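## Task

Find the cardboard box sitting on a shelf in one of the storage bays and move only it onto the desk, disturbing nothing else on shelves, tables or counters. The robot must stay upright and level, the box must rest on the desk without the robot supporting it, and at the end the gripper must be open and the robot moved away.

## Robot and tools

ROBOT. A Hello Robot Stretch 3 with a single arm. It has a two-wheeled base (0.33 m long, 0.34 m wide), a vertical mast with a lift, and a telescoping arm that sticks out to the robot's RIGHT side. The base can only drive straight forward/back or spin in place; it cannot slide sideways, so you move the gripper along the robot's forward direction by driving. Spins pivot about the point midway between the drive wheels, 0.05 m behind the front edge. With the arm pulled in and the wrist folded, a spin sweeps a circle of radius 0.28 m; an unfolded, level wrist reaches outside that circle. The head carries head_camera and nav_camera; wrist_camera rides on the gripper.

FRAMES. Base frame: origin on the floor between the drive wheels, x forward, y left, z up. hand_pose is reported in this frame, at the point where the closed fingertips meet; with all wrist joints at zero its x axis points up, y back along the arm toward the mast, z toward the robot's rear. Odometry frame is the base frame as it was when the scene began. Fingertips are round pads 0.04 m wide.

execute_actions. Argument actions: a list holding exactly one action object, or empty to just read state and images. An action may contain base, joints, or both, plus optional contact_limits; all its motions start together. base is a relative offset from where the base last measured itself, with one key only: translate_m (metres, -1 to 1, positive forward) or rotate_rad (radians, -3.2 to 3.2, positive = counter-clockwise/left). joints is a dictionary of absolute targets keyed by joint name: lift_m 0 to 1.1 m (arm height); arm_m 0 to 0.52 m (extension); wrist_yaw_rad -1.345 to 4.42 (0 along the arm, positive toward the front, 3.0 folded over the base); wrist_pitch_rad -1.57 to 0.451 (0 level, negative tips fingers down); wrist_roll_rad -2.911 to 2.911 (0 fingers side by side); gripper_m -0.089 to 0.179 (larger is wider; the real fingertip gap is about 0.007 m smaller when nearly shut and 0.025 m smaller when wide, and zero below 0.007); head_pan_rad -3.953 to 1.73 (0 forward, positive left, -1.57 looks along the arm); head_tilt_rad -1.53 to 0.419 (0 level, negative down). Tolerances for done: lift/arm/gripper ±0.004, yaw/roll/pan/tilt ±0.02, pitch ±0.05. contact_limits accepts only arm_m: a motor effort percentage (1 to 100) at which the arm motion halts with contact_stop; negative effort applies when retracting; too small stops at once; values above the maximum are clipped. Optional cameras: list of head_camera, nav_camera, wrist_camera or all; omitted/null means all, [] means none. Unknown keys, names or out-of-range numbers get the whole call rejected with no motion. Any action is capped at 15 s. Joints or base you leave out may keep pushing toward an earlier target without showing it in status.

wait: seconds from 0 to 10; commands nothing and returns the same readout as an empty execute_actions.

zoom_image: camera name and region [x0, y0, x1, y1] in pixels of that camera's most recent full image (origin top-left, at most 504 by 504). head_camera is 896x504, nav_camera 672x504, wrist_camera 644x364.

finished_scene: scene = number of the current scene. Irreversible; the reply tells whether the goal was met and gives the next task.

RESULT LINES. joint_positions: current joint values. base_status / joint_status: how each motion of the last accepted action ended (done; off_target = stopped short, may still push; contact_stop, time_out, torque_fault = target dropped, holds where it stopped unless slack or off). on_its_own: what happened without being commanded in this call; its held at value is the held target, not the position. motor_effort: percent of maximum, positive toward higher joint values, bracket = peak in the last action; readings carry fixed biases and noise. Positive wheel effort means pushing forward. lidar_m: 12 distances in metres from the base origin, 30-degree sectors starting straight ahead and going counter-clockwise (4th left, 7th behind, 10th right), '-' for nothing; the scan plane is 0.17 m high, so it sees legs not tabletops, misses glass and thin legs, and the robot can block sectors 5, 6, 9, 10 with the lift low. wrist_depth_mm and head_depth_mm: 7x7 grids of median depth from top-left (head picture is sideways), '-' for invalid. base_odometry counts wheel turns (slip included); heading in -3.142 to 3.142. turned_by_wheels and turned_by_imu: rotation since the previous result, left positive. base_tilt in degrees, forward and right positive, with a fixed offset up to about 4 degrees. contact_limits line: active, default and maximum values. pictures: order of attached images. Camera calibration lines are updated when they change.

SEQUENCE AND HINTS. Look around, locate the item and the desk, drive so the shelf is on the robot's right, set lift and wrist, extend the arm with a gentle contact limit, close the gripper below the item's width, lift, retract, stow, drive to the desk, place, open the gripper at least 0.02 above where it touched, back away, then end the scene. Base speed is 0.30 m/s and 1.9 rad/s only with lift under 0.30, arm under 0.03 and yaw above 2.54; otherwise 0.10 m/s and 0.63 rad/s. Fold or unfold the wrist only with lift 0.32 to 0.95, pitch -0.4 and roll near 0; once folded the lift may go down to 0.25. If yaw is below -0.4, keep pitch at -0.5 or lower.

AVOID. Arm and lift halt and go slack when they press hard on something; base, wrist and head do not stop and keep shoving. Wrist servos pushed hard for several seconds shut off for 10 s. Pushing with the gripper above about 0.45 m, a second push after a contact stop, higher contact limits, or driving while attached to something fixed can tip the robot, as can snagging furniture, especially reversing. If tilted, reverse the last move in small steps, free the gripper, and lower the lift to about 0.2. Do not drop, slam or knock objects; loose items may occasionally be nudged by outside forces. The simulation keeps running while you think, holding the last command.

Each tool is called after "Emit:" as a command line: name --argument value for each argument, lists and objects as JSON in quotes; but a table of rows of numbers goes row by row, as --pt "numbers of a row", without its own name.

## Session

Emit:
execute_actions --actions '[]'

Scene clock: 0.00 s.
base_odometry: x=+0.000 y=+0.000 heading=+0.000 (m, m, rad; odometry frame)
turned_by_wheels: +0.000 (rad since the last result)
turned_by_imu: +0.000 (rad since the last result)
base_tilt: forward=+0.1 right=-1.3 (deg)
lidar_m: 0.99 0.95 1.05 1.01 1.00 1.09 1.06 1.00 1.00 1.98 2.07 1.22
head_depth_mm: 1093 1101 1111 1114 1125 1135 1141 / 1051 1059 1058 1072 1081 1087 1099 / 1012 1020 1025 1033 1040 1045 1056 / 974 980 986 995 1001 1006 1020 / 940 948 955 959 968 977 980 / 909 918 919 929 935 942 947 / 855 858 861 868 877 883 890
base_status: not commanded
joint_positions: lift_m=+0.387 arm_m=+0.001 wrist_yaw_rad=+2.903 wrist_pitch_rad=-0.517 wrist_roll_rad=+0.011 gripper_m=+0.037 head_pan_rad=+0.009 head_tilt_rad=-0.006
joint_status: not commanded
motor_effort: left_wheel=+0 right_wheel=+1 lift_m=+25 arm_m=+1 wrist_yaw_rad=+0 wrist_pitch_rad=+6 wrist_roll_rad=+0 gripper_m=+0 head_pan_rad=+0 head_tilt_rad=+1 (%)
hand_pose: x=+0.0286 y=+0.0590 z=+0.3780 quat_wxyz=(+0.262, +0.704, +0.097, +0.653) (m; base frame)
wrist_depth_mm: - 875 - - - 881 743 / - 936 - - - 939 779 / 822 - - - - 925 795 / 817 - 807 803 782 786 783 / 683 674 694 677 686 664 664 / 587 586 - 581 - 573 568 / 513 508 - 509 508 508 497
pictures: head_camera (sideways: a quarter turn clockwise sets it upright), nav_camera (sideways: a quarter turn counterclockwise sets it upright), wrist_camera
camera_calibration (this result's frames):
head_camera: T_world_to_cam=[[-0.0433629, 0.0233701, -0.998786, 1.3262], [-0.0450055, 0.998666, 0.0253212, -0.0250406], [0.998045, 0.0460489, -0.0422533, 0.00877692], [0, 0, 0, 1]] pos_world=[0.0476214, -0.00639048, 1.3256]
nav_camera: T_world_to_cam=[[-0.017157, -0.0570929, 0.998221, -1.25063], [-0.0136403, -0.998262, -0.0573297, 0.119035], [0.99976, -0.0145997, 0.0163485, -0.0657408], [0, 0, 0, 1]] pos_world=[0.0458915, 0.0464658, 1.2563]
wrist_camera: T_world_to_cam=[[0.972155, -0.232161, -0.0318684, 0.00373034], [-0.169897, -0.604609, -0.778192, 0.366727], [0.161398, 0.761938, -0.627218, 0.351979], [0, 0, 0, 1]] pos_world=[0.0018706, -0.045594, 0.50627]
Images, in order (width x height): head_camera 896x504, nav_camera 672x504, wrist_camera 644x364.

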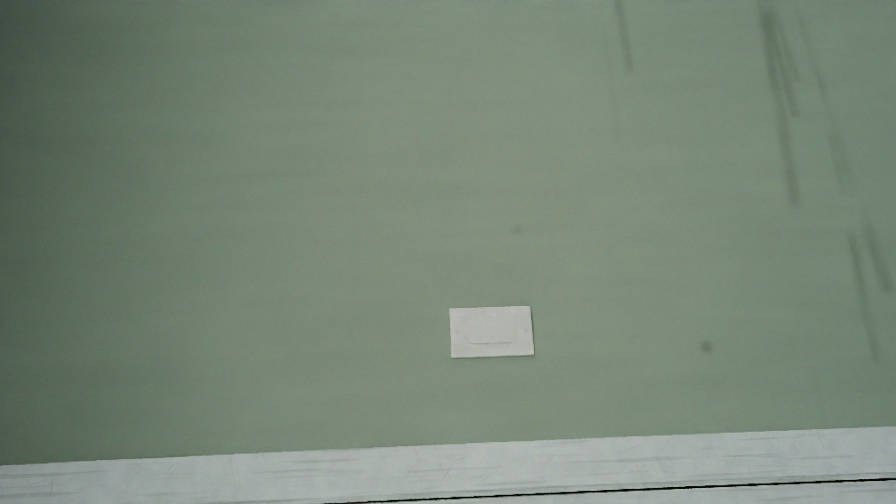

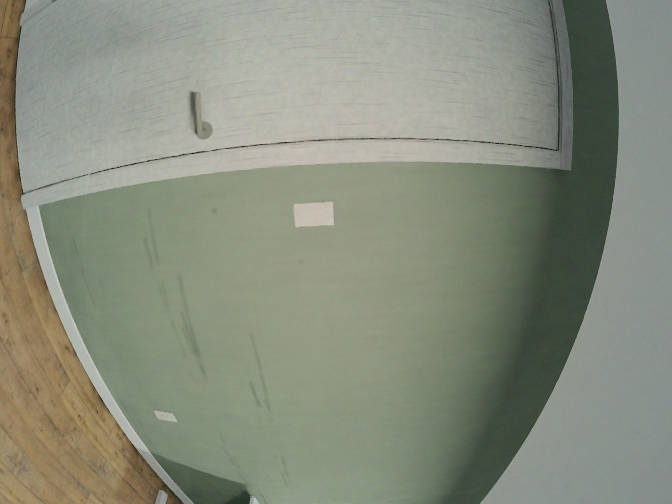

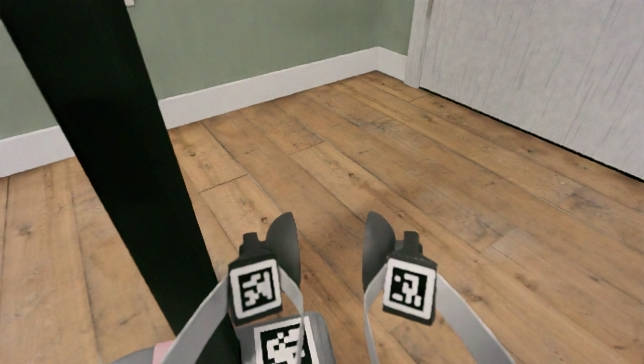

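Emit:
execute_actions --actions '[{"joints":{"lift_m":0.28,"wrist_pitch_rad":-0.4,"wrist_yaw_rad":3.0,"head_pan_rad":-1.3,"head_tilt_rad":-0.4}}]' --cameras '["nav_camera"]'

Emit:
execute_actions --actions '[{"base":{"rotate_rad":-2.75},"joints":{"head_pan_rad":-0.35}}]' --cameras '["head_camera","nav_camera"]'

Scene clock: 5.53 s.
base_odometry: x=+0.000 y=+0.000 heading=+0.000 (m, m, rad; odometry frame)
turned_by_wheels: +0.000 (rad since the last result)
turned_by_imu: +0.001 (rad since the last result)
base_tilt: forward=+0.1 right=-1.3 (deg)
lidar_m: 0.98 0.95 1.05 1.01 1.00 1.10 1.06 0.99 1.00 1.98 2.07 1.22
head_depth_mm: 3329 3600 3750 2680 2169 1694 1394 / 3293 3597 3878 2985 2166 1696 1399 / 3268 3513 3705 3061 2187 1708 1405 / 3283 3480 3693 3095 2221 1725 1410 / 3223 3444 3735 3121 2208 1721 1412 / 3217 3450 2579 2974 2226 1738 1430 / 3199 3418 2411 2838 2249 1749 1438
base_status: not commanded
joint_positions: lift_m=+0.281 arm_m=+0.001 wrist_yaw_rad=+2.998 wrist_pitch_rad=-0.421 wrist_roll_rad=+0.011 gripper_m=+0.037 head_pan_rad=-1.293 head_tilt_rad=-0.395
joint_status: all done
motor_effort: left_wheel=+0(0) right_wheel=+0(0) lift_m=+12(19) arm_m=+1(1) wrist_yaw_rad=+2(3) wrist_pitch_rad=+8(9) wrist_roll_rad=+1(0) gripper_m=+0(0) head_pan_rad=-3(31) head_tilt_rad=-2(17) (%)
hand_pose: x=+0.0109 y=+0.0759 z=+0.2926 quat_wxyz=(+0.198, +0.704, +0.097, +0.675) (m; base frame)
wrist_depth_mm: 741 - 926 - - 953 763 / 792 - - - - - 814 / 819 881 - - 956 935 811 / 759 745 747 738 746 739 733 / 610 615 - 604 615 600 592 / 506 510 - 524 - 499 493 / 449 - - - 430 432 431
pictures: nav_camera (sideways: a quarter turn counterclockwise sets it upright)
camera_calibration (this result's frames):
nav_camera: T_world_to_cam=[[0.0446945, -0.364109, 0.930283, -1.16207], [-0.971407, -0.233192, -0.0445999, 0.108278], [0.233174, -0.901691, -0.364121, 0.434175], [0, 0, 0, 1]] pos_world=[0.0558821, -0.0063774, 1.24397]
Images, in order (width x height): nav_camera 672x504.

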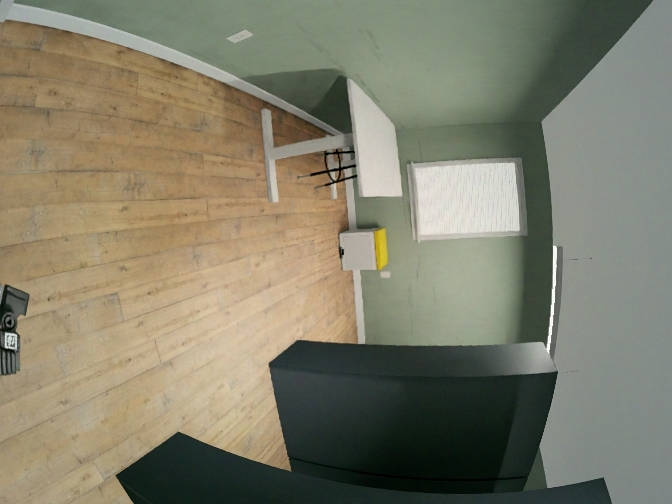

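Scene clock: 8.43 s.
base_odometry: x=+0.000 y=+0.000 heading=-2.750 (m, m, rad; odometry frame)
turned_by_wheels: -2.750 (rad since the last result)
turned_by_imu: -2.766 (rad since the last result)
base_tilt: forward=+0.1 right=-1.3 (deg)
lidar_m: 1.30 0.99 1.97 2.07 1.34 1.01 0.95 1.00 1.03 1.00 1.05 1.06
head_depth_mm: 878 950 1027 1127 1243 1388 1390 / 1205 1778 1164 1160 1248 1388 1399 / 1613 1783 1679 1793 1979 1660 1401 / 1615 1748 1902 2078 2123 1720 1408 / 2372 2565 2786 2914 2210 1722 1415 / 2377 2536 2728 2908 2242 1744 1425 / 2318 2453 2638 2799 2232 1757 1437
base_status: done
joint_positions: lift_m=+0.281 arm_m=+0.001 wrist_yaw_rad=+2.998 wrist_pitch_rad=-0.421 wrist_roll_rad=+0.011 gripper_m=+0.037 head_pan_rad=-0.357 head_tilt_rad=-0.396
joint_status: all done
motor_effort: left_wheel=+4(14) right_wheel=-1(5) lift_m=+12(12) arm_m=+1(1) wrist_yaw_rad=+1(2) wrist_pitch_rad=+8(8) wrist_roll_rad=+0(0) gripper_m=+0(0) head_pan_rad=+2(30) head_tilt_rad=-1(1) (%)
hand_pose: x=+0.0108 y=+0.0759 z=+0.2927 quat_wxyz=(+0.198, +0.704, +0.097, +0.675) (m; base frame)
wrist_depth_mm: - - - - - - - / - - - - - - - / - - - - 951 962 920 / 760 763 744 748 736 724 726 / 601 607 - 598 610 591 589 / 506 519 - 524 - 504 498 / 456 - - - 432 425 431
pictures: head_camera (sideways: a quarter turn clockwise sets it upright), nav_camera (sideways: a quarter turn counterclockwise sets it upright)
camera_calibration (this result's frames):
head_camera: T_world_to_cam=[[-0.384814, 0.168868, -0.907415, 1.20884], [0.326604, 0.944427, 0.0372511, -0.0428228], [0.863278, -0.28203, -0.418582, 0.499419], [0, 0, 0, 1]] pos_world=[0.0480289, -0.0228413, 1.30757]
nav_camera: T_world_to_cam=[[0.320313, -0.180244, 0.930006, -1.16339], [-0.388504, -0.920368, -0.0445676, 0.10468], [0.863982, -0.347036, -0.364831, 0.431252], [0, 0, 0, 1]] pos_world=[0.0407221, 0.036311, 1.24396]
Images, in order (width x height): head_camera 896x504, nav_camera 672x504.

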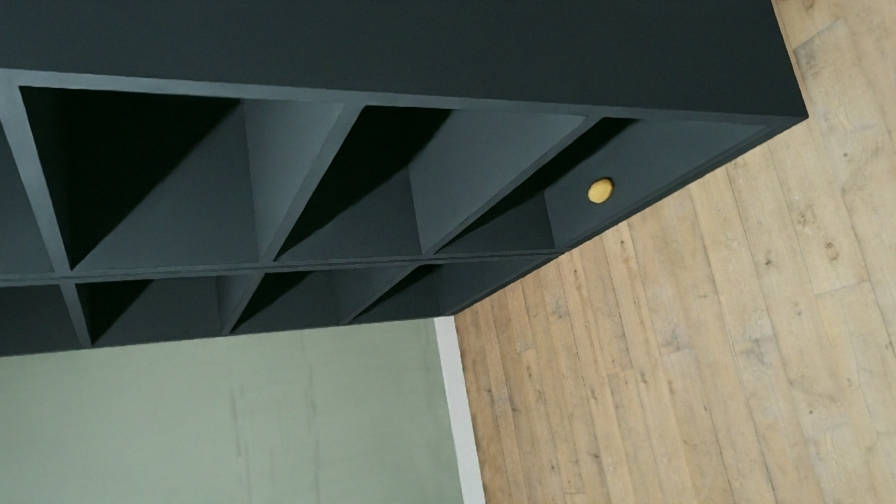

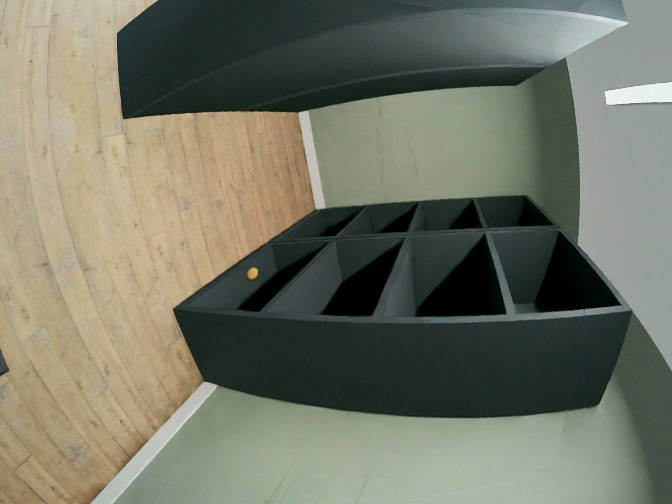

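Emit:
execute_actions --actions '[{"base":{"translate_m":1.0},"joints":{"head_pan_rad":-1.0,"head_tilt_rad":-0.6}}]' --cameras '["head_camera","nav_camera"]'

Scene clock: 15.60 s.
base_odometry: x=-0.924 y=-0.382 heading=-2.750 (m, m, rad; odometry frame)
turned_by_wheels: +0.000 (rad since the last result)
turned_by_imu: +0.001 (rad since the last result)
base_tilt: forward=+0.1 right=-1.3 (deg)
lidar_m: 1.19 0.48 0.36 0.35 2.71 2.03 1.94 1.42 1.06 0.57 1.07 0.98
head_depth_mm: 894 931 667 1174 1012 884 1163 / 945 984 678 1222 1016 1270 1186 / 1002 1018 721 1272 1020 1335 1216 / 1066 1036 801 1286 1092 1368 1254 / 1032 1043 1174 1256 1396 1405 1257 / 926 963 1064 1170 1318 1442 1258 / 841 891 988 1182 1672 1484 1267
base_status: done
joint_positions: lift_m=+0.281 arm_m=+0.001 wrist_yaw_rad=+2.998 wrist_pitch_rad=-0.420 wrist_roll_rad=+0.011 gripper_m=+0.037 head_pan_rad=-0.993 head_tilt_rad=-0.593
joint_status: all done
motor_effort: left_wheel=+3(13) right_wheel=-2(3) lift_m=+12(12) arm_m=+1(1) wrist_yaw_rad=+1(1) wrist_pitch_rad=+8(8) wrist_roll_rad=+1(1) gripper_m=+0(0) head_pan_rad=-3(25) head_tilt_rad=-2(13) (%)
hand_pose: x=+0.0107 y=+0.0759 z=+0.2928 quat_wxyz=(+0.197, +0.704, +0.097, +0.675) (m; base frame)
wrist_depth_mm: - - 348 351 361 374 384 / - - 376 382 392 404 417 / - - 412 413 426 441 452 / 755 745 451 450 473 481 502 / 605 606 - 497 512 540 553 / 518 513 - 517 - 491 497 / 453 - - - 437 430 429
pictures: head_camera (sideways: a quarter turn clockwise sets it upright), nav_camera (sideways: a quarter turn counterclockwise sets it upright)
camera_calibration (this result's frames):
head_camera: T_world_to_cam=[[-0.301912, 0.50651, -0.807649, 1.07823], [0.82796, 0.559269, 0.0412365, -0.0510595], [0.47258, -0.656251, -0.58822, 0.722523], [0, 0, 0, 1]] pos_world=[0.0263568, -0.0434235, 1.29794]
nav_camera: T_world_to_cam=[[0.24628, -0.481972, 0.840862, -1.04665], [-0.863547, -0.503024, -0.0354035, 0.0956371], [0.440037, -0.717405, -0.54009, 0.661889], [0, 0, 0, 1]] pos_world=[0.0490998, 0.0184942, 1.24095]
Images, in order (width x height): head_camera 896x504, nav_camera 672x504.

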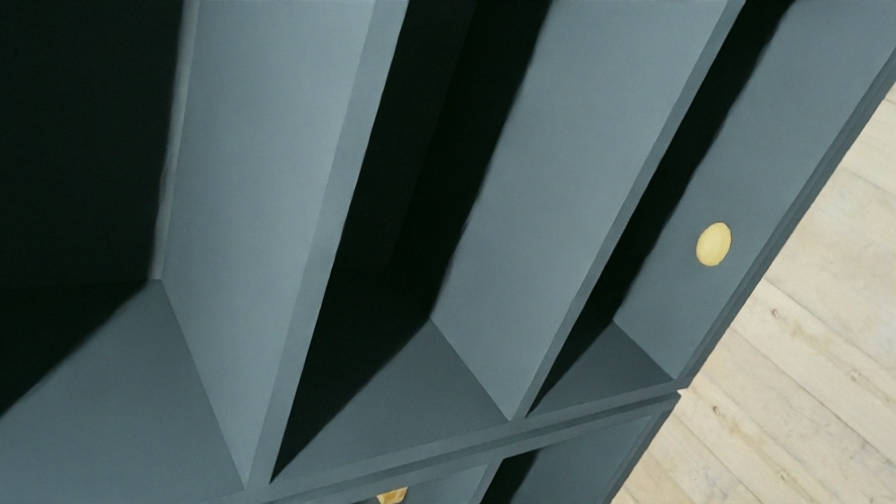

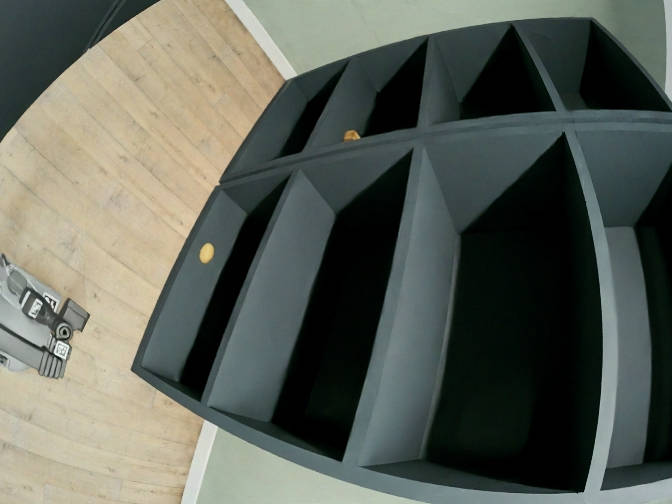

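Emit:
execute_actions --actions '[{"base":{"translate_m":1.0},"joints":{"head_pan_rad":-1.5,"head_tilt_rad":-0.8}}]' --cameras '[]'

Emit:
execute_actions --actions '[{"base":{"translate_m":0.15},"joints":{"lift_m":0.45}}]' --cameras '[]'

Emit:
execute_actions --actions '[{"joints":{"lift_m":0.56,"wrist_yaw_rad":0,"gripper_m":0.16}}]' --cameras '["head_camera","wrist_camera"]'

Scene clock: 24.57 s.
base_odometry: x=-1.848 y=-0.764 heading=-2.750 (m, m, rad; odometry frame)
turned_by_wheels: +0.000 (rad since the last result)
turned_by_imu: +0.001 (rad since the last result)
base_tilt: forward=+0.1 right=-1.3 (deg)
lidar_m: 0.79 0.43 0.32 0.31 0.33 0.46 2.93 1.19 0.62 0.61 1.01 0.81
head_depth_mm: 591 591 696 819 1077 1262 1144 / 788 614 1117 964 1109 1261 1148 / 797 624 1182 1012 1363 1279 1158 / 810 629 1195 1016 1370 1294 1162 / 822 635 1206 1028 1377 1303 1161 / 832 641 1207 1033 1412 1314 1168 / 842 648 1224 1040 1425 1319 1172
base_status: done
joint_positions: lift_m=+0.281 arm_m=+0.001 wrist_yaw_rad=+2.999 wrist_pitch_rad=-0.420 wrist_roll_rad=+0.011 gripper_m=+0.037 head_pan_rad=-1.493 head_tilt_rad=-0.790
joint_status: all done
motor_effort: left_wheel=+3(13) right_wheel=-2(4) lift_m=+12(12) arm_m=+0(1) wrist_yaw_rad=+1(1) wrist_pitch_rad=+8(8) wrist_roll_rad=+0(0) gripper_m=+0(0) head_pan_rad=-2(21) head_tilt_rad=-3(14) (%)
hand_pose: x=+0.0107 y=+0.0760 z=+0.2928 quat_wxyz=(+0.197, +0.704, +0.097, +0.675) (m; base frame)
wrist_depth_mm: 301 - 316 320 329 338 348 / 322 - 337 350 355 368 378 / 346 355 369 379 390 400 418 / 377 385 405 418 428 448 466 / 411 428 - 451 474 493 518 / 456 476 - 504 - 497 497 / 457 - - - 433 429 429
pictures: none
No camera images: the call's "cameras" was empty. Leave "cameras" out to get every camera's image.

Scene clock: 27.37 s.
base_odometry: x=-1.987 y=-0.821 heading=-2.749 (m, m, rad; odometry frame)
turned_by_wheels: +0.000 (rad since the last result)
turned_by_imu: +0.000 (rad since the last result)
base_tilt: forward=+0.1 right=-1.3 (deg)
lidar_m: 0.64 0.42 0.32 0.31 0.32 0.45 3.06 1.33 0.65 1.06 0.85 0.66
head_depth_mm: 778 610 1140 1002 1173 1251 1142 / 787 616 1173 1009 1354 1267 1167 / 797 621 1181 999 1368 1279 1174 / 812 629 1190 1018 1373 1296 1179 / 818 635 1202 1027 1380 1299 1159 / 832 668 1214 1029 1416 1309 1170 / 843 673 1228 1043 1361 1318 1172
base_status: done
joint_positions: lift_m=+0.449 arm_m=+0.001 wrist_yaw_rad=+2.999 wrist_pitch_rad=-0.420 wrist_roll_rad=+0.011 gripper_m=+0.037 head_pan_rad=-1.493 head_tilt_rad=-0.790
joint_status: all done
motor_effort: left_wheel=+4(13) right_wheel=-2(5) lift_m=+38(41) arm_m=+1(1) wrist_yaw_rad=+1(1) wrist_pitch_rad=+8(8) wrist_roll_rad=+1(0) gripper_m=+0(0) head_pan_rad=-2(2) head_tilt_rad=-3(3) (%)
hand_pose: x=+0.0107 y=+0.0760 z=+0.4617 quat_wxyz=(+0.197, +0.704, +0.097, +0.676) (m; base frame)
wrist_depth_mm: 297 - 310 320 326 338 343 / 315 - 334 344 352 366 373 / 340 347 364 373 387 395 412 / 375 381 400 414 424 438 458 / 412 425 - 454 471 489 505 / 455 474 - 512 - 544 575 / 506 521 - 572 586 601 608
pictures: none
No camera images: the call's "cameras" was empty. Leave "cameras" out to get every camera's image.

Scene clock: 29.87 s.
base_odometry: x=-1.987 y=-0.821 heading=-2.749 (m, m, rad; odometry frame)
turned_by_wheels: +0.000 (rad since the last result)
turned_by_imu: +0.000 (rad since the last result)
base_tilt: forward=+0.1 right=-1.3 (deg)
lidar_m: 0.64 0.42 0.32 0.31 0.32 0.45 3.08 1.33 0.65 1.06 0.85 0.66
head_depth_mm: 777 609 1141 1000 1166 1244 1174 / 787 617 1177 1005 1358 1272 1184 / 799 623 1182 998 1365 1287 - / 811 629 1194 1019 1369 1292 1152 / 818 636 1202 1030 1380 1301 1160 / 828 665 1208 1031 1419 1314 1168 / 842 674 1230 1043 1377 1324 1177
base_status: not commanded
joint_positions: lift_m=+0.559 arm_m=+0.001 wrist_yaw_rad=+0.003 wrist_pitch_rad=-0.419 wrist_roll_rad=+0.011 gripper_m=+0.160 head_pan_rad=-1.493 head_tilt_rad=-0.790
joint_status: all done
motor_effort: left_wheel=+3(3) right_wheel=-2(1) lift_m=+37(39) arm_m=+1(0) wrist_yaw_rad=-2(2) wrist_pitch_rad=+8(8) wrist_roll_rad=+1(0) gripper_m=+1(90) head_pan_rad=-2(2) head_tilt_rad=-3(3) (%)
hand_pose: x=-0.0210 y=-0.3702 z=+0.5718 quat_wxyz=(+0.688, +0.147, -0.695, -0.147) (m; base frame)
wrist_depth_mm: 684 733 727 718 715 461 320 / 578 569 560 500 546 460 341 / 408 404 395 388 384 379 366 / 698 915 952 933 874 468 410 / 697 891 889 898 844 496 829 / 691 - 755 747 752 537 739 / 637 636 656 649 638 585 619
pictures: head_camera (sideways: a quarter turn clockwise sets it upright), wrist_camera
camera_calibration (this result's frames):
head_camera: T_world_to_cam=[[-0.0332812, 0.735566, -0.676635, 0.905838], [0.995411, 0.0851669, 0.0436237, -0.0551779], [0.0897151, -0.672079, -0.735025, 0.915812], [0, 0, 0, 1]] pos_world=[0.00291006, -0.0461068, 1.28847]
wrist_camera: T_world_to_cam=[[-0.999463, -0.00960948, -0.0313309, -0.000851975], [0.0209205, 0.548802, -0.835691, 0.713446], [0.025225, -0.835897, -0.548306, 0.169117], [0, 0, 0, 1]] pos_world=[-0.0200431, -0.250184, 0.688921]
Images, in order (width x height): head_camera 896x504, wrist_camera 644x364.

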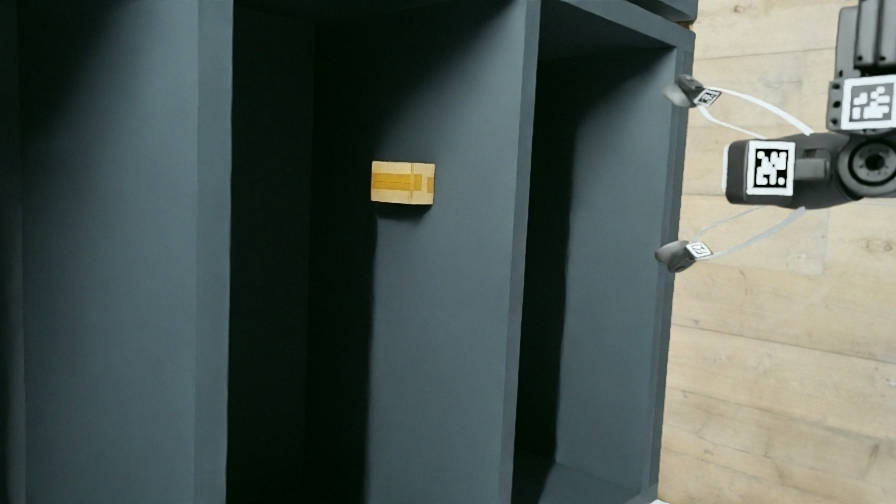

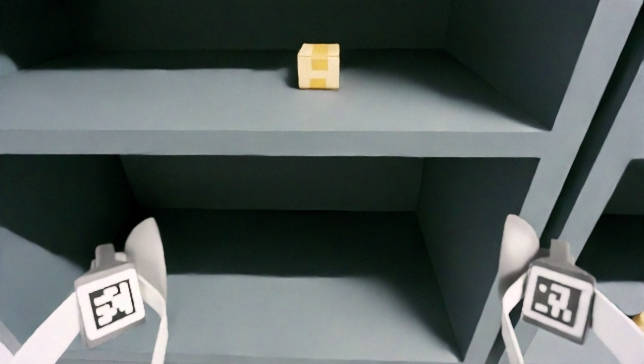

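Emit:
execute_actions --actions '[{"base":{"translate_m":0.008},"joints":{"lift_m":0.58,"arm_m":0.3,"gripper_m":0.13}}]' --cameras '["wrist_camera"]'

Scene clock: 37.20 s.
base_odometry: x=-1.994 y=-0.824 heading=-2.749 (m, m, rad; odometry frame)
turned_by_wheels: +0.000 (rad since the last result)
turned_by_imu: +0.001 (rad since the last result)
base_tilt: forward=+0.1 right=-1.2 (deg)
lidar_m: 0.63 0.42 0.32 0.31 0.32 0.45 3.08 1.34 0.66 1.06 0.84 0.65
head_depth_mm: 778 609 1138 1001 1106 - - / 785 616 1172 1032 1332 1267 1148 / 795 622 1178 1019 1356 1276 1156 / 807 629 1190 1017 1375 1299 1162 / 819 657 1202 1028 1407 1300 1166 / 831 666 1215 1035 1426 1314 1173 / 840 675 1225 1041 1365 1327 1176
base_status: done
joint_positions: lift_m=+0.579 arm_m=+0.300 wrist_yaw_rad=+0.001 wrist_pitch_rad=-0.419 wrist_roll_rad=+0.011 gripper_m=+0.130 head_pan_rad=-1.493 head_tilt_rad=-0.790
joint_status: all done
motor_effort: left_wheel=+3(9) right_wheel=-1(2) lift_m=+37(37) arm_m=+4(4) wrist_yaw_rad=-1(2) wrist_pitch_rad=+8(7) wrist_roll_rad=+1(1) gripper_m=+0(88) head_pan_rad=-2(3) head_tilt_rad=-3(3) (%)
hand_pose: x=-0.0213 y=-0.6688 z=+0.5918 quat_wxyz=(+0.688, +0.147, -0.695, -0.148) (m; base frame)
wrist_depth_mm: 466 466 464 456 452 445 323 / 515 509 503 501 491 473 322 / 433 433 427 400 419 415 322 / 329 327 325 245 324 319 303 / 264 272 261 256 259 269 257 / 221 - 220 219 218 - 216 / 196 185 190 189 188 182 187
pictures: wrist_camera
camera_calibration (this result's frames):
wrist_camera: T_world_to_cam=[[-0.999475, -0.00825115, -0.0313308, -0.00249154], [0.0216663, 0.548773, -0.835691, 0.894084], [0.0240889, -0.835931, -0.548306, -0.0696092], [0, 0, 0, 1]] pos_world=[-0.0201849, -0.548858, 0.708932]
Images, in order (width x height): wrist_camera 644x364.

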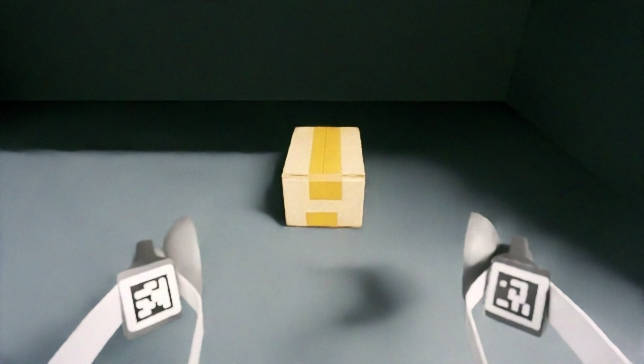

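Emit:
execute_actions --actions '[{"base":{"translate_m":0.005},"joints":{"lift_m":0.549,"arm_m":0.425}}]' --cameras '["wrist_camera"]'

Emit:
execute_actions --actions '[{"joints":{"gripper_m":0.015}}]' --cameras '["wrist_camera"]'

Scene clock: 44.97 s.
base_odometry: x=-1.999 y=-0.826 heading=-2.749 (m, m, rad; odometry frame)
turned_by_wheels: +0.000 (rad since the last result)
turned_by_imu: +0.001 (rad since the last result)
base_tilt: forward=+0.2 right=-1.3 (deg)
lidar_m: 0.63 0.42 0.32 0.31 0.32 0.45 3.09 1.34 0.66 1.06 0.84 0.65
head_depth_mm: 775 609 1145 1004 1132 1245 - / 786 614 1173 - 1357 1265 1148 / 799 622 1177 989 1362 1279 1151 / 808 627 1191 1019 1371 1292 1158 / 818 655 1205 1025 1408 1303 1164 / 829 667 1216 1032 1418 1312 1172 / 841 672 1218 1044 1361 1327 1173
base_status: done
joint_positions: lift_m=+0.550 arm_m=+0.425 wrist_yaw_rad=+0.001 wrist_pitch_rad=-0.419 wrist_roll_rad=+0.011 gripper_m=+0.130 head_pan_rad=-1.493 head_tilt_rad=-0.790
joint_status: all done
motor_effort: left_wheel=+3(8) right_wheel=-1(4) lift_m=+12(33) arm_m=+4(4) wrist_yaw_rad=-1(1) wrist_pitch_rad=+8(8) wrist_roll_rad=+0(0) gripper_m=+0(0) head_pan_rad=-2(2) head_tilt_rad=-3(3) (%)
hand_pose: x=-0.0213 y=-0.7938 z=+0.5620 quat_wxyz=(+0.688, +0.147, -0.695, -0.148) (m; base frame)
wrist_depth_mm: 357 354 350 347 345 340 332 / 390 385 380 378 371 366 338 / 362 355 356 350 350 347 319 / 274 273 270 177 255 265 264 / 219 227 217 142 200 223 213 / 183 - 177 123 127 - 179 / 161 153 157 135 147 151 154
pictures: wrist_camera
camera_calibration (this result's frames):
wrist_camera: T_world_to_cam=[[-0.999475, -0.00821725, -0.0313308, -0.004437], [0.0216848, 0.548772, -0.835691, 0.93779], [0.0240605, -0.835932, -0.548306, -0.190439], [0, 0, 0, 1]] pos_world=[-0.0201884, -0.673863, 0.679144]
Images, in order (width x height): wrist_camera 644x364.

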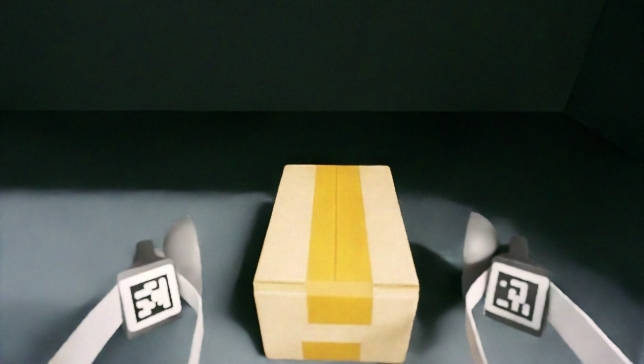

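Scene clock: 46.60 s.
base_odometry: x=-1.999 y=-0.826 heading=-2.749 (m, m, rad; odometry frame)
turned_by_wheels: +0.000 (rad since the last result)
turned_by_imu: +0.000 (rad since the last result)
base_tilt: forward=+0.1 right=-1.3 (deg)
lidar_m: 0.62 0.42 0.32 0.31 0.32 0.45 3.08 1.34 0.66 1.06 0.84 0.65
head_depth_mm: 776 608 1144 1006 1135 1248 - / 788 616 1171 - 1363 1269 1142 / 798 622 1182 992 1368 1280 1155 / 806 629 1190 1021 1380 1296 1155 / 817 657 1199 1023 1405 1299 1158 / 830 665 1215 1034 1417 1314 1167 / 841 673 1219 1039 1362 1318 1174
base_status: not commanded
joint_positions: lift_m=+0.550 arm_m=+0.425 wrist_yaw_rad=+0.001 wrist_pitch_rad=-0.419 wrist_roll_rad=+0.011 gripper_m=+0.016 head_pan_rad=-1.493 head_tilt_rad=-0.790
joint_status: all done
motor_effort: left_wheel=+4(3) right_wheel=-2(2) lift_m=+11(12) arm_m=+4(4) wrist_yaw_rad=-1(1) wrist_pitch_rad=+7(8) wrist_roll_rad=+0(0) gripper_m=-27(99) head_pan_rad=-2(2) head_tilt_rad=-3(3) (%)
hand_pose: x=-0.0213 y=-0.7939 z=+0.5621 quat_wxyz=(+0.688, +0.147, -0.695, -0.148) (m; base frame)
wrist_depth_mm: 358 355 354 349 345 343 331 / 390 387 380 377 371 371 335 / 361 356 353 350 348 346 319 / 272 272 272 176 256 266 264 / 221 219 226 142 148 214 213 / 184 183 128 127 123 183 179 / 157 158 153 141 152 155 154
pictures: wrist_camera
camera_calibration (this result's frames):
wrist_camera: T_world_to_cam=[[-0.999477, -0.00801852, -0.0313327, -0.00432264], [0.0217975, 0.5487, -0.835735, 0.937787], [0.0238936, -0.835981, -0.548238, -0.190525], [0, 0, 0, 1]] pos_world=[-0.0202095, -0.673873, 0.679153]
Images, in order (width x height): wrist_camera 644x364.

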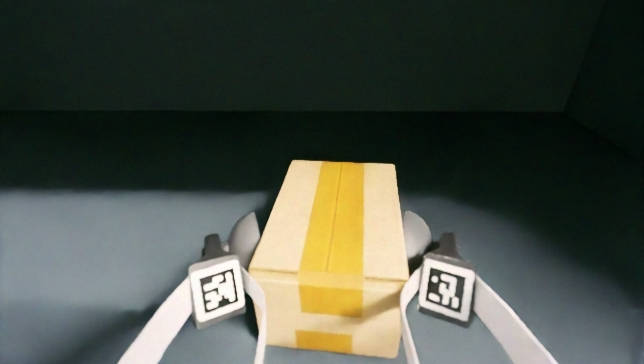

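Emit:
execute_actions --actions '[{"joints":{"lift_m":0.575,"arm_m":0.0}}]' --cameras '["wrist_camera"]'

Emit:
execute_actions --actions '[{"base":{"translate_m":-0.3},"joints":{"lift_m":0.29,"wrist_yaw_rad":2.7}}]' --cameras '["wrist_camera"]'

Scene clock: 53.73 s.
base_odometry: x=-1.999 y=-0.826 heading=-2.749 (m, m, rad; odometry frame)
turned_by_wheels: +0.000 (rad since the last result)
turned_by_imu: +0.001 (rad since the last result)
base_tilt: forward=+0.2 right=-1.3 (deg)
lidar_m: 0.63 0.42 0.32 0.31 0.32 0.45 3.10 1.34 0.66 1.05 0.84 0.65
head_depth_mm: 776 608 1141 1000 1231 1255 1188 / 788 617 1173 1006 1358 1267 1187 / 799 622 1182 1012 1367 722 - / 808 629 1195 1023 1367 1297 1158 / 820 657 1201 1023 1407 1300 1163 / 830 667 1213 1034 1424 1306 1166 / 840 674 1216 1042 1365 1322 1173
base_status: not commanded
joint_positions: lift_m=+0.574 arm_m=+0.001 wrist_yaw_rad=+0.001 wrist_pitch_rad=-0.426 wrist_roll_rad=+0.011 gripper_m=+0.029 head_pan_rad=-1.493 head_tilt_rad=-0.790
joint_status: all done
on_its_own: gripper_m is held at +0.028, not at your +0.015, by its stall guard, which is not easing now
motor_effort: left_wheel=+4(3) right_wheel=-1(2) lift_m=+38(39) arm_m=-4(2) wrist_yaw_rad=-1(1) wrist_pitch_rad=+10(10) wrist_roll_rad=+0(1) gripper_m=-21(21) head_pan_rad=-2(2) head_tilt_rad=-3(3) (%)
hand_pose: x=-0.0213 y=-0.3697 z=+0.5853 quat_wxyz=(+0.688, +0.149, -0.695, -0.150) (m; base frame)
wrist_depth_mm: 683 736 728 725 717 489 322 / 619 603 595 591 578 485 345 / 416 416 413 404 404 398 372 / 674 914 948 179 699 450 408 / 677 883 900 143 148 483 820 / 676 771 128 127 124 513 727 / 653 658 646 141 626 593 648
pictures: wrist_camera
camera_calibration (this result's frames):
wrist_camera: T_world_to_cam=[[-0.999477, -0.0078053, -0.0313772, -0.0000896541], [0.0217918, 0.554298, -0.832033, 0.724369], [0.0238866, -0.832282, -0.553838, 0.181476], [0, 0, 0, 1]] pos_world=[-0.0202098, -0.250477, 0.703204]
Images, in order (width x height): wrist_camera 644x364.

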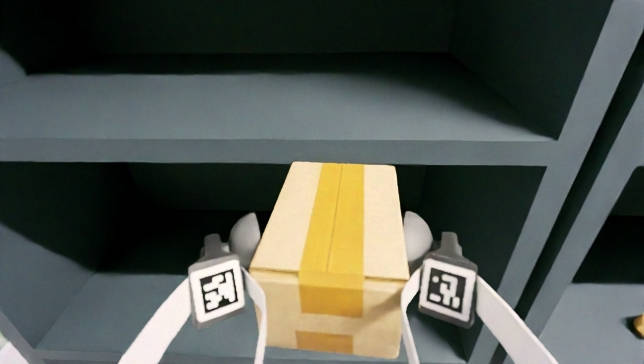

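Scene clock: 57.90 s.
base_odometry: x=-1.722 y=-0.712 heading=-2.749 (m, m, rad; odometry frame)
turned_by_wheels: +0.000 (rad since the last result)
turned_by_imu: +0.001 (rad since the last result)
base_tilt: forward=+0.1 right=-1.3 (deg)
lidar_m: 0.92 0.44 0.33 0.32 0.33 0.47 2.79 1.08 1.08 0.59 1.10 0.95
head_depth_mm: 745 611 1148 999 1324 1249 1143 / 521 586 705 960 1331 1268 1151 / 517 605 915 881 1109 1268 1160 / 807 628 1194 1022 1375 1280 1159 / 820 634 1198 1030 1373 1307 1167 / 831 641 1208 1030 1388 1307 1173 / 841 647 1223 1039 1426 1319 1172
base_status: done
joint_positions: lift_m=+0.291 arm_m=+0.001 wrist_yaw_rad=+2.698 wrist_pitch_rad=-0.426 wrist_roll_rad=+0.011 gripper_m=+0.029 head_pan_rad=-1.493 head_tilt_rad=-0.790
joint_status: all done
on_its_own: gripper_m is held at +0.028, not at your +0.015, by its stall guard, which is not easing now
motor_effort: left_wheel=+3(10) right_wheel=-1(6) lift_m=+12(31) arm_m=-2(2) wrist_yaw_rad=+2(0) wrist_pitch_rad=+10(10) wrist_roll_rad=+1(0) gripper_m=-21(21) head_pan_rad=-2(2) head_tilt_rad=-3(3) (%)
hand_pose: x=+0.0746 y=+0.0555 z=+0.3014 quat_wxyz=(+0.298, +0.710, -0.007, +0.637) (m; base frame)
wrist_depth_mm: 275 304 328 360 401 457 524 / 295 326 350 390 440 506 597 / 312 345 378 427 481 566 681 / 338 367 410 178 535 638 724 / - 394 433 143 148 598 606 / - 430 129 127 124 517 504 / - - - 141 420 436 439
pictures: wrist_camera
camera_calibration (this result's frames):
wrist_camera: T_world_to_cam=[[0.905812, -0.422518, -0.0313733, -0.0288827], [-0.258062, -0.491484, -0.831774, 0.329246], [0.33602, 0.761527, -0.554228, 0.264203], [0, 0, 0, 1]] pos_world=[0.022351, -0.0515818, 0.419381]
Images, in order (width x height): wrist_camera 644x364.

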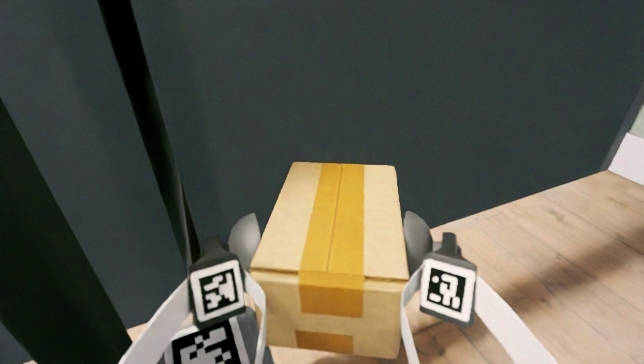

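Emit:
execute_actions --actions '[{"base":{"translate_m":-1.0}}]' --cameras '[]'

Emit:
execute_actions --actions '[{"base":{"translate_m":-0.3}}]' --cameras '[]'

Emit:
execute_actions --actions '[{"base":{"rotate_rad":1.98},"joints":{"head_pan_rad":0,"head_tilt_rad":-0.5}}]' --cameras '[]'

Emit:
execute_actions --actions '[{"base":{"translate_m":1.0}}]' --cameras '["head_camera","wrist_camera"]'

Scene clock: 68.53 s.
base_odometry: x=-0.798 y=-0.329 heading=-2.749 (m, m, rad; odometry frame)
turned_by_wheels: +0.000 (rad since the last result)
turned_by_imu: +0.002 (rad since the last result)
base_tilt: forward=+0.1 right=-1.3 (deg)
lidar_m: 1.21 0.48 0.36 0.36 2.52 1.89 1.81 1.41 1.06 0.56 1.06 1.09
head_depth_mm: 891 1015 1180 1412 1466 1283 1143 / 900 1030 1197 1433 1468 1284 1146 / 897 1017 1182 1419 1460 1298 1162 / 491 575 679 835 1056 1273 1156 / 820 611 1172 1026 1357 1281 1168 / 829 618 1184 1032 1360 1297 1170 / 840 624 1208 1037 1393 1308 1172
base_status: done
joint_positions: lift_m=+0.291 arm_m=+0.001 wrist_yaw_rad=+2.698 wrist_pitch_rad=-0.426 wrist_roll_rad=+0.011 gripper_m=+0.029 head_pan_rad=-1.493 head_tilt_rad=-0.790
joint_status: not commanded
on_its_own: gripper_m is held at +0.028, not at your +0.015, by its stall guard, which is not easing now
motor_effort: left_wheel=+3(8) right_wheel=-1(7) lift_m=+12(12) arm_m=-3(2) wrist_yaw_rad=+2(1) wrist_pitch_rad=+10(10) wrist_roll_rad=+0(0) gripper_m=-21(21) head_pan_rad=-2(2) head_tilt_rad=-3(3) (%)
hand_pose: x=+0.0745 y=+0.0555 z=+0.3014 quat_wxyz=(+0.298, +0.710, -0.007, +0.637) (m; base frame)
wrist_depth_mm: - - 361 395 442 494 573 / - - 391 427 481 558 642 / - - 428 463 529 611 728 / 762 763 484 178 589 683 732 / - 619 598 143 148 608 598 / - 523 128 127 124 519 509 / - - - 140 419 438 439
pictures: none
No camera images: the call's "cameras" was empty. Leave "cameras" out to get every camera's image.

Scene clock: 71.33 s.
base_odometry: x=-0.521 y=-0.214 heading=-2.749 (m, m, rad; odometry frame)
turned_by_wheels: +0.000 (rad since the last result)
turned_by_imu: +0.001 (rad since the last result)
base_tilt: forward=+0.1 right=-1.3 (deg)
lidar_m: 1.25 0.51 0.53 1.77 2.11 1.58 1.51 1.40 1.04 1.02 0.66 1.34
head_depth_mm: 882 1009 1169 1402 1474 1285 1145 / 892 1018 1189 1421 1474 1290 1149 / 902 1031 1201 1444 1478 1299 1163 / 909 1038 1219 1468 1492 1302 1158 / 921 1059 1235 1450 1474 1309 1161 / 930 1018 1087 1117 1156 1291 1167 / 793 807 824 879 1342 1298 1173
base_status: done
joint_positions: lift_m=+0.291 arm_m=+0.001 wrist_yaw_rad=+2.698 wrist_pitch_rad=-0.426 wrist_roll_rad=+0.011 gripper_m=+0.029 head_pan_rad=-1.493 head_tilt_rad=-0.790
joint_status: not commanded
on_its_own: gripper_m is held at +0.028, not at your +0.015, by its stall guard, which is not easing now
motor_effort: left_wheel=+3(8) right_wheel=-1(7) lift_m=+12(12) arm_m=-3(2) wrist_yaw_rad=+1(1) wrist_pitch_rad=+11(10) wrist_roll_rad=+1(0) gripper_m=-21(21) head_pan_rad=-2(2) head_tilt_rad=-3(3) (%)
hand_pose: x=+0.0745 y=+0.0555 z=+0.3014 quat_wxyz=(+0.298, +0.710, -0.007, +0.637) (m; base frame)
wrist_depth_mm: - - - 754 491 507 589 / - - - 823 533 565 654 / - - - 881 574 625 748 / 767 755 765 178 616 689 741 / - 610 623 143 148 605 599 / - 526 128 127 124 509 502 / - - - 141 421 439 437
pictures: none
No camera images: the call's "cameras" was empty. Leave "cameras" out to get every camera's image.

Scene clock: 73.87 s.
base_odometry: x=-0.521 y=-0.214 heading=-0.769 (m, m, rad; odometry frame)
turned_by_wheels: +1.980 (rad since the last result)
turned_by_imu: +1.990 (rad since the last result)
base_tilt: forward=+0.1 right=-1.3 (deg)
lidar_m: 2.26 1.64 1.50 1.54 1.09 1.02 0.66 1.31 2.16 0.56 0.51 1.77
head_depth_mm: 3152 3401 3247 2423 1880 1529 1289 / 3257 3503 3427 2439 1899 1532 1299 / 3413 2748 3315 2462 1905 1540 1300 / 3119 2801 3173 2477 1900 1556 1309 / 2639 2593 2946 2529 1917 1557 1314 / 2264 2349 2532 2479 1939 1574 1325 / 2002 2089 2185 2263 1950 1579 1325
base_status: done
joint_positions: lift_m=+0.291 arm_m=+0.001 wrist_yaw_rad=+2.698 wrist_pitch_rad=-0.426 wrist_roll_rad=+0.011 gripper_m=+0.029 head_pan_rad=-0.007 head_tilt_rad=-0.506
joint_status: all done
on_its_own: gripper_m is held at +0.028, not at your +0.015, by its stall guard, which is not easing now
motor_effort: left_wheel=-3(11) right_wheel=+2(8) lift_m=+12(12) arm_m=-2(2) wrist_yaw_rad=+1(1) wrist_pitch_rad=+10(10) wrist_roll_rad=+0(0) gripper_m=-21(20) head_pan_rad=+3(30) head_tilt_rad=+2(16) (%)
hand_pose: x=+0.0745 y=+0.0555 z=+0.3014 quat_wxyz=(+0.298, +0.710, -0.007, +0.637) (m; base frame)
wrist_depth_mm: - - - - - - - / - - - - - - - / - - - - - 958 941 / 759 759 754 178 713 734 744 / - 610 617 143 148 607 606 / - 534 128 127 124 516 507 / - - - 141 420 439 438
pictures: none
No camera images: the call's "cameras" was empty. Leave "cameras" out to get every camera's image.

Scene clock: 78.87 s.
base_odometry: x=+0.198 y=-0.910 heading=-0.769 (m, m, rad; odometry frame)
turned_by_wheels: +0.000 (rad since the last result)
turned_by_imu: +0.000 (rad since the last result)
base_tilt: forward=+0.2 right=-1.3 (deg)
lidar_m: 1.26 1.20 1.12 1.14 1.44 1.92 1.65 0.83 0.78 1.30 1.14 2.42
head_depth_mm: 2379 2567 2825 2415 1875 1526 1293 / 2466 2638 1662 2350 1890 1536 1295 / 2589 2701 1575 1970 1898 1541 1303 / 2294 2353 1601 2208 1836 1549 1311 / 1910 2034 1607 1452 1755 1559 1309 / 1652 1744 1636 1938 1900 1569 1326 / 1440 1517 1549 1656 1751 1571 1323
base_status: done
joint_positions: lift_m=+0.291 arm_m=+0.001 wrist_yaw_rad=+2.698 wrist_pitch_rad=-0.426 wrist_roll_rad=+0.011 gripper_m=+0.029 head_pan_rad=-0.007 head_tilt_rad=-0.506
joint_status: not commanded
on_its_own: gripper_m is held at +0.028, not at your +0.015, by its stall guard, which is not easing now
motor_effort: left_wheel=-3(9) right_wheel=+2(7) lift_m=+12(12) arm_m=-2(2) wrist_yaw_rad=+1(2) wrist_pitch_rad=+10(10) wrist_roll_rad=+0(0) gripper_m=-21(21) head_pan_rad=+3(2) head_tilt_rad=+2(2) (%)
hand_pose: x=+0.0745 y=+0.0555 z=+0.3014 quat_wxyz=(+0.298, +0.710, -0.007, +0.637) (m; base frame)
wrist_depth_mm: - - - - - - - / - - - - - - - / - - - - - 969 948 / 774 762 758 178 716 742 741 / - 618 628 143 148 601 593 / - 533 129 127 124 520 506 / - - - 141 418 440 436
pictures: head_camera (sideways: a quarter turn clockwise sets it upright), wrist_camera
camera_calibration (this result's frames):
head_camera: T_world_to_cam=[[-0.517037, 0.0273324, -0.855527, 1.14197], [-0.0128351, 0.99913, 0.0396771, -0.043905], [0.855867, 0.0314953, -0.516236, 0.626532], [0, 0, 0, 1]] pos_world=[0.0536492, -0.00707873, 1.30217]
wrist_camera: T_world_to_cam=[[0.90585, -0.422435, -0.0313688, -0.0288816], [-0.258015, -0.49151, -0.831773, 0.329227], [0.335952, 0.761555, -0.554229, 0.264221], [0, 0, 0, 1]] pos_world=[0.0223423, -0.0516011, 0.419375]
Images, in order (width x height): head_camera 896x504, wrist_camera 644x364.

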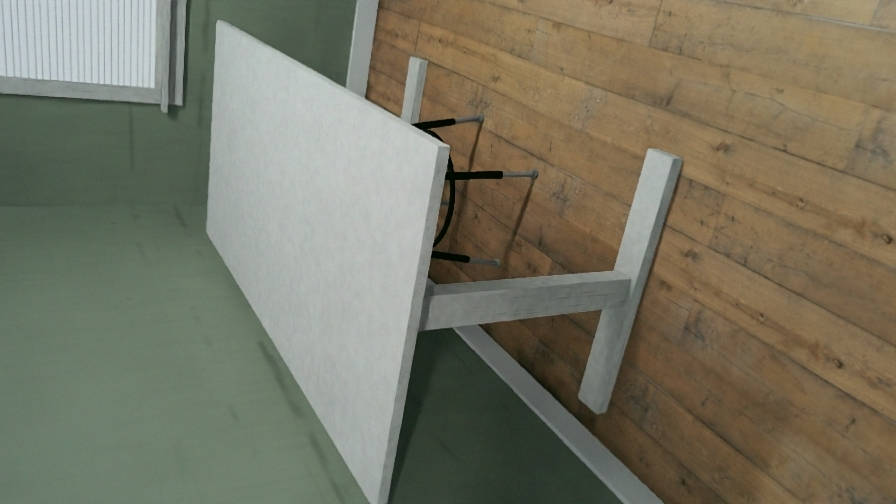

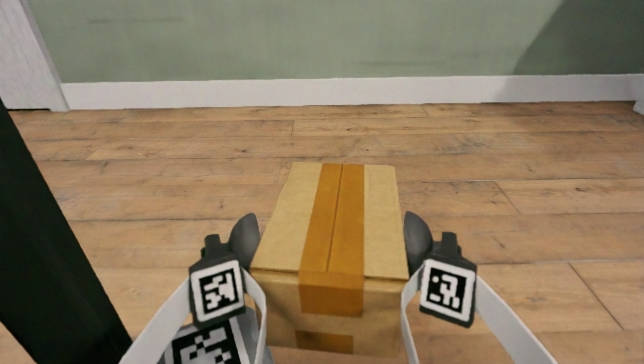

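Emit:
execute_actions --actions '[{"base":{"translate_m":0.47},"joints":{"lift_m":0.80}}]' --cameras '[]'

Emit:
execute_actions --actions '[{"base":{"rotate_rad":1.57},"joints":{"wrist_yaw_rad":0,"arm_m":0.48,"head_pan_rad":-1.5,"head_tilt_rad":-0.6}}]' --cameras '["head_camera","wrist_camera"]'

Scene clock: 90.70 s.
base_odometry: x=+0.535 y=-1.236 heading=-0.769 (m, m, rad; odometry frame)
turned_by_wheels: +0.000 (rad since the last result)
turned_by_imu: +0.001 (rad since the last result)
base_tilt: forward=+0.1 right=-1.3 (deg)
lidar_m: 0.80 0.99 0.93 0.94 1.21 2.35 2.12 1.10 1.91 1.05 1.26 2.01
head_depth_mm: 2022 2180 1551 1183 1820 1522 1293 / 2100 2268 1557 1089 843 1466 1302 / 2187 2330 1576 1103 848 1510 1263 / 1897 2044 1590 1115 856 1558 1279 / 1580 1690 1615 1123 893 1164 1290 / 1357 1429 1484 1132 960 1564 1321 / 1199 1246 1309 1146 1380 1498 1327
base_status: done
joint_positions: lift_m=+0.799 arm_m=+0.001 wrist_yaw_rad=+2.698 wrist_pitch_rad=-0.427 wrist_roll_rad=+0.011 gripper_m=+0.029 head_pan_rad=-0.007 head_tilt_rad=-0.506
joint_status: all done
on_its_own: gripper_m is held at +0.028, not at your +0.015, by its stall guard, which is not easing now
motor_effort: left_wheel=-3(10) right_wheel=+2(6) lift_m=+38(40) arm_m=-3(3) wrist_yaw_rad=+1(1) wrist_pitch_rad=+11(11) wrist_roll_rad=+0(0) gripper_m=-21(21) head_pan_rad=+2(2) head_tilt_rad=+2(2) (%)
hand_pose: x=+0.0745 y=+0.0555 z=+0.8101 quat_wxyz=(+0.298, +0.710, -0.007, +0.637) (m; base frame)
wrist_depth_mm: 845 873 853 843 865 839 857 / 913 934 915 917 908 905 699 / - - - - - - - / - - - 178 - - - / - - - 143 148 - - / - - 128 127 124 - 747 / - - 948 140 898 921 870
pictures: none
No camera images: the call's "cameras" was empty. Leave "cameras" out to get every camera's image.

Scene clock: 95.40 s.
base_odometry: x=+0.535 y=-1.236 heading=+0.801 (m, m, rad; odometry frame)
turned_by_wheels: +1.570 (rad since the last result)
turned_by_imu: +1.582 (rad since the last result)
base_tilt: forward=+0.1 right=-1.2 (deg)
lidar_m: 0.94 1.20 2.34 2.11 1.10 1.91 1.05 1.26 2.00 0.80 0.99 0.93
head_depth_mm: 2087 1860 1324 - 808 1414 1237 / 2175 1881 1403 920 813 1436 1232 / 1945 1916 1347 929 1586 1448 1243 / 1619 1713 1296 969 1130 1355 1247 / 1391 1506 1310 980 1662 1427 1250 / 1224 1302 1317 1019 1624 1470 1255 / 1094 1157 1205 1073 1412 1447 1260
base_status: done
joint_positions: lift_m=+0.799 arm_m=+0.480 wrist_yaw_rad=+0.001 wrist_pitch_rad=-0.427 wrist_roll_rad=+0.011 gripper_m=+0.029 head_pan_rad=-1.493 head_tilt_rad=-0.593
joint_status: all done
on_its_own: gripper_m is held at +0.028, not at your +0.015, by its stall guard, which is not easing now
motor_effort: left_wheel=-3(8) right_wheel=+2(5) lift_m=+38(38) arm_m=+4(2) wrist_yaw_rad=-1(6) wrist_pitch_rad=+11(11) wrist_roll_rad=+0(0) gripper_m=-20(21) head_pan_rad=-2(29) head_tilt_rad=-2(10) (%)
hand_pose: x=-0.0213 y=-0.8479 z=+0.8101 quat_wxyz=(+0.687, +0.149, -0.695, -0.150) (m; base frame)
wrist_depth_mm: 536 660 875 - - - - / 547 660 706 707 694 683 - / 502 496 495 489 484 482 - / 383 380 379 178 358 370 369 / 309 309 312 143 148 301 299 / 257 258 128 127 124 257 252 / 223 223 215 141 209 219 218
pictures: head_camera (sideways: a quarter turn clockwise sets it upright), wrist_camera
camera_calibration (this result's frames):
head_camera: T_world_to_cam=[[-0.0220029, 0.589378, -0.807558, 1.07641], [0.994752, 0.0936417, 0.0412391, -0.0520803], [0.0999264, -0.802412, -0.588345, 0.724959], [0, 0, 0, 1]] pos_world=[0.00304845, -0.0478181, 1.29793]
wrist_camera: T_world_to_cam=[[-0.999477, -0.00788202, -0.0313736, 0.00318572], [0.0217276, 0.554949, -0.831601, 1.17671], [0.0239654, -0.831847, -0.554487, -0.0911273], [0, 0, 0, 1]] pos_world=[-0.0201991, -0.728792, 0.928123]
Images, in order (width x height): head_camera 896x504, wrist_camera 644x364.

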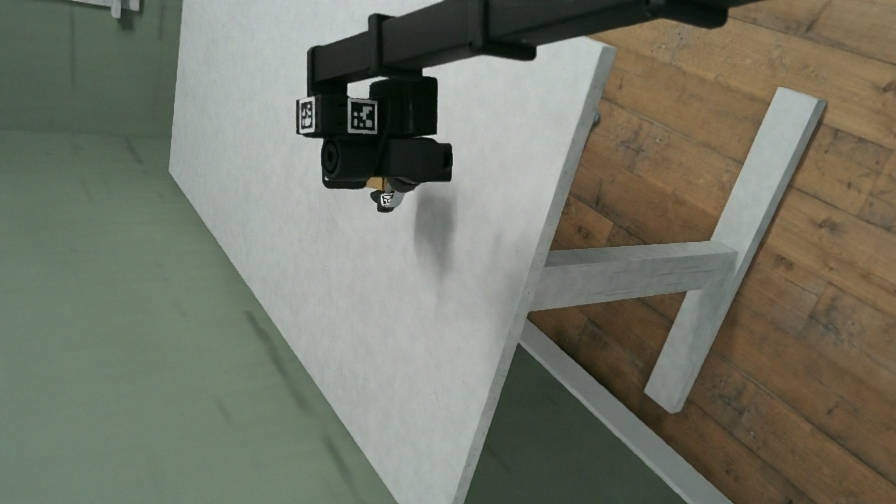

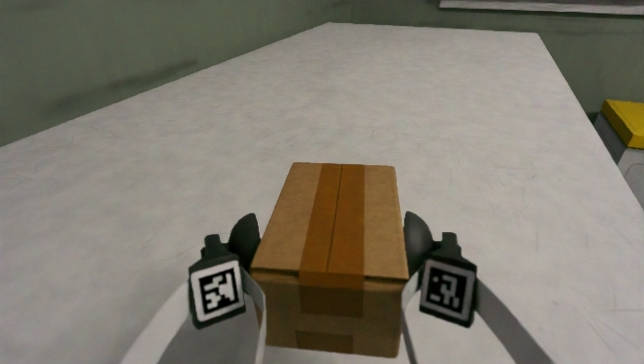

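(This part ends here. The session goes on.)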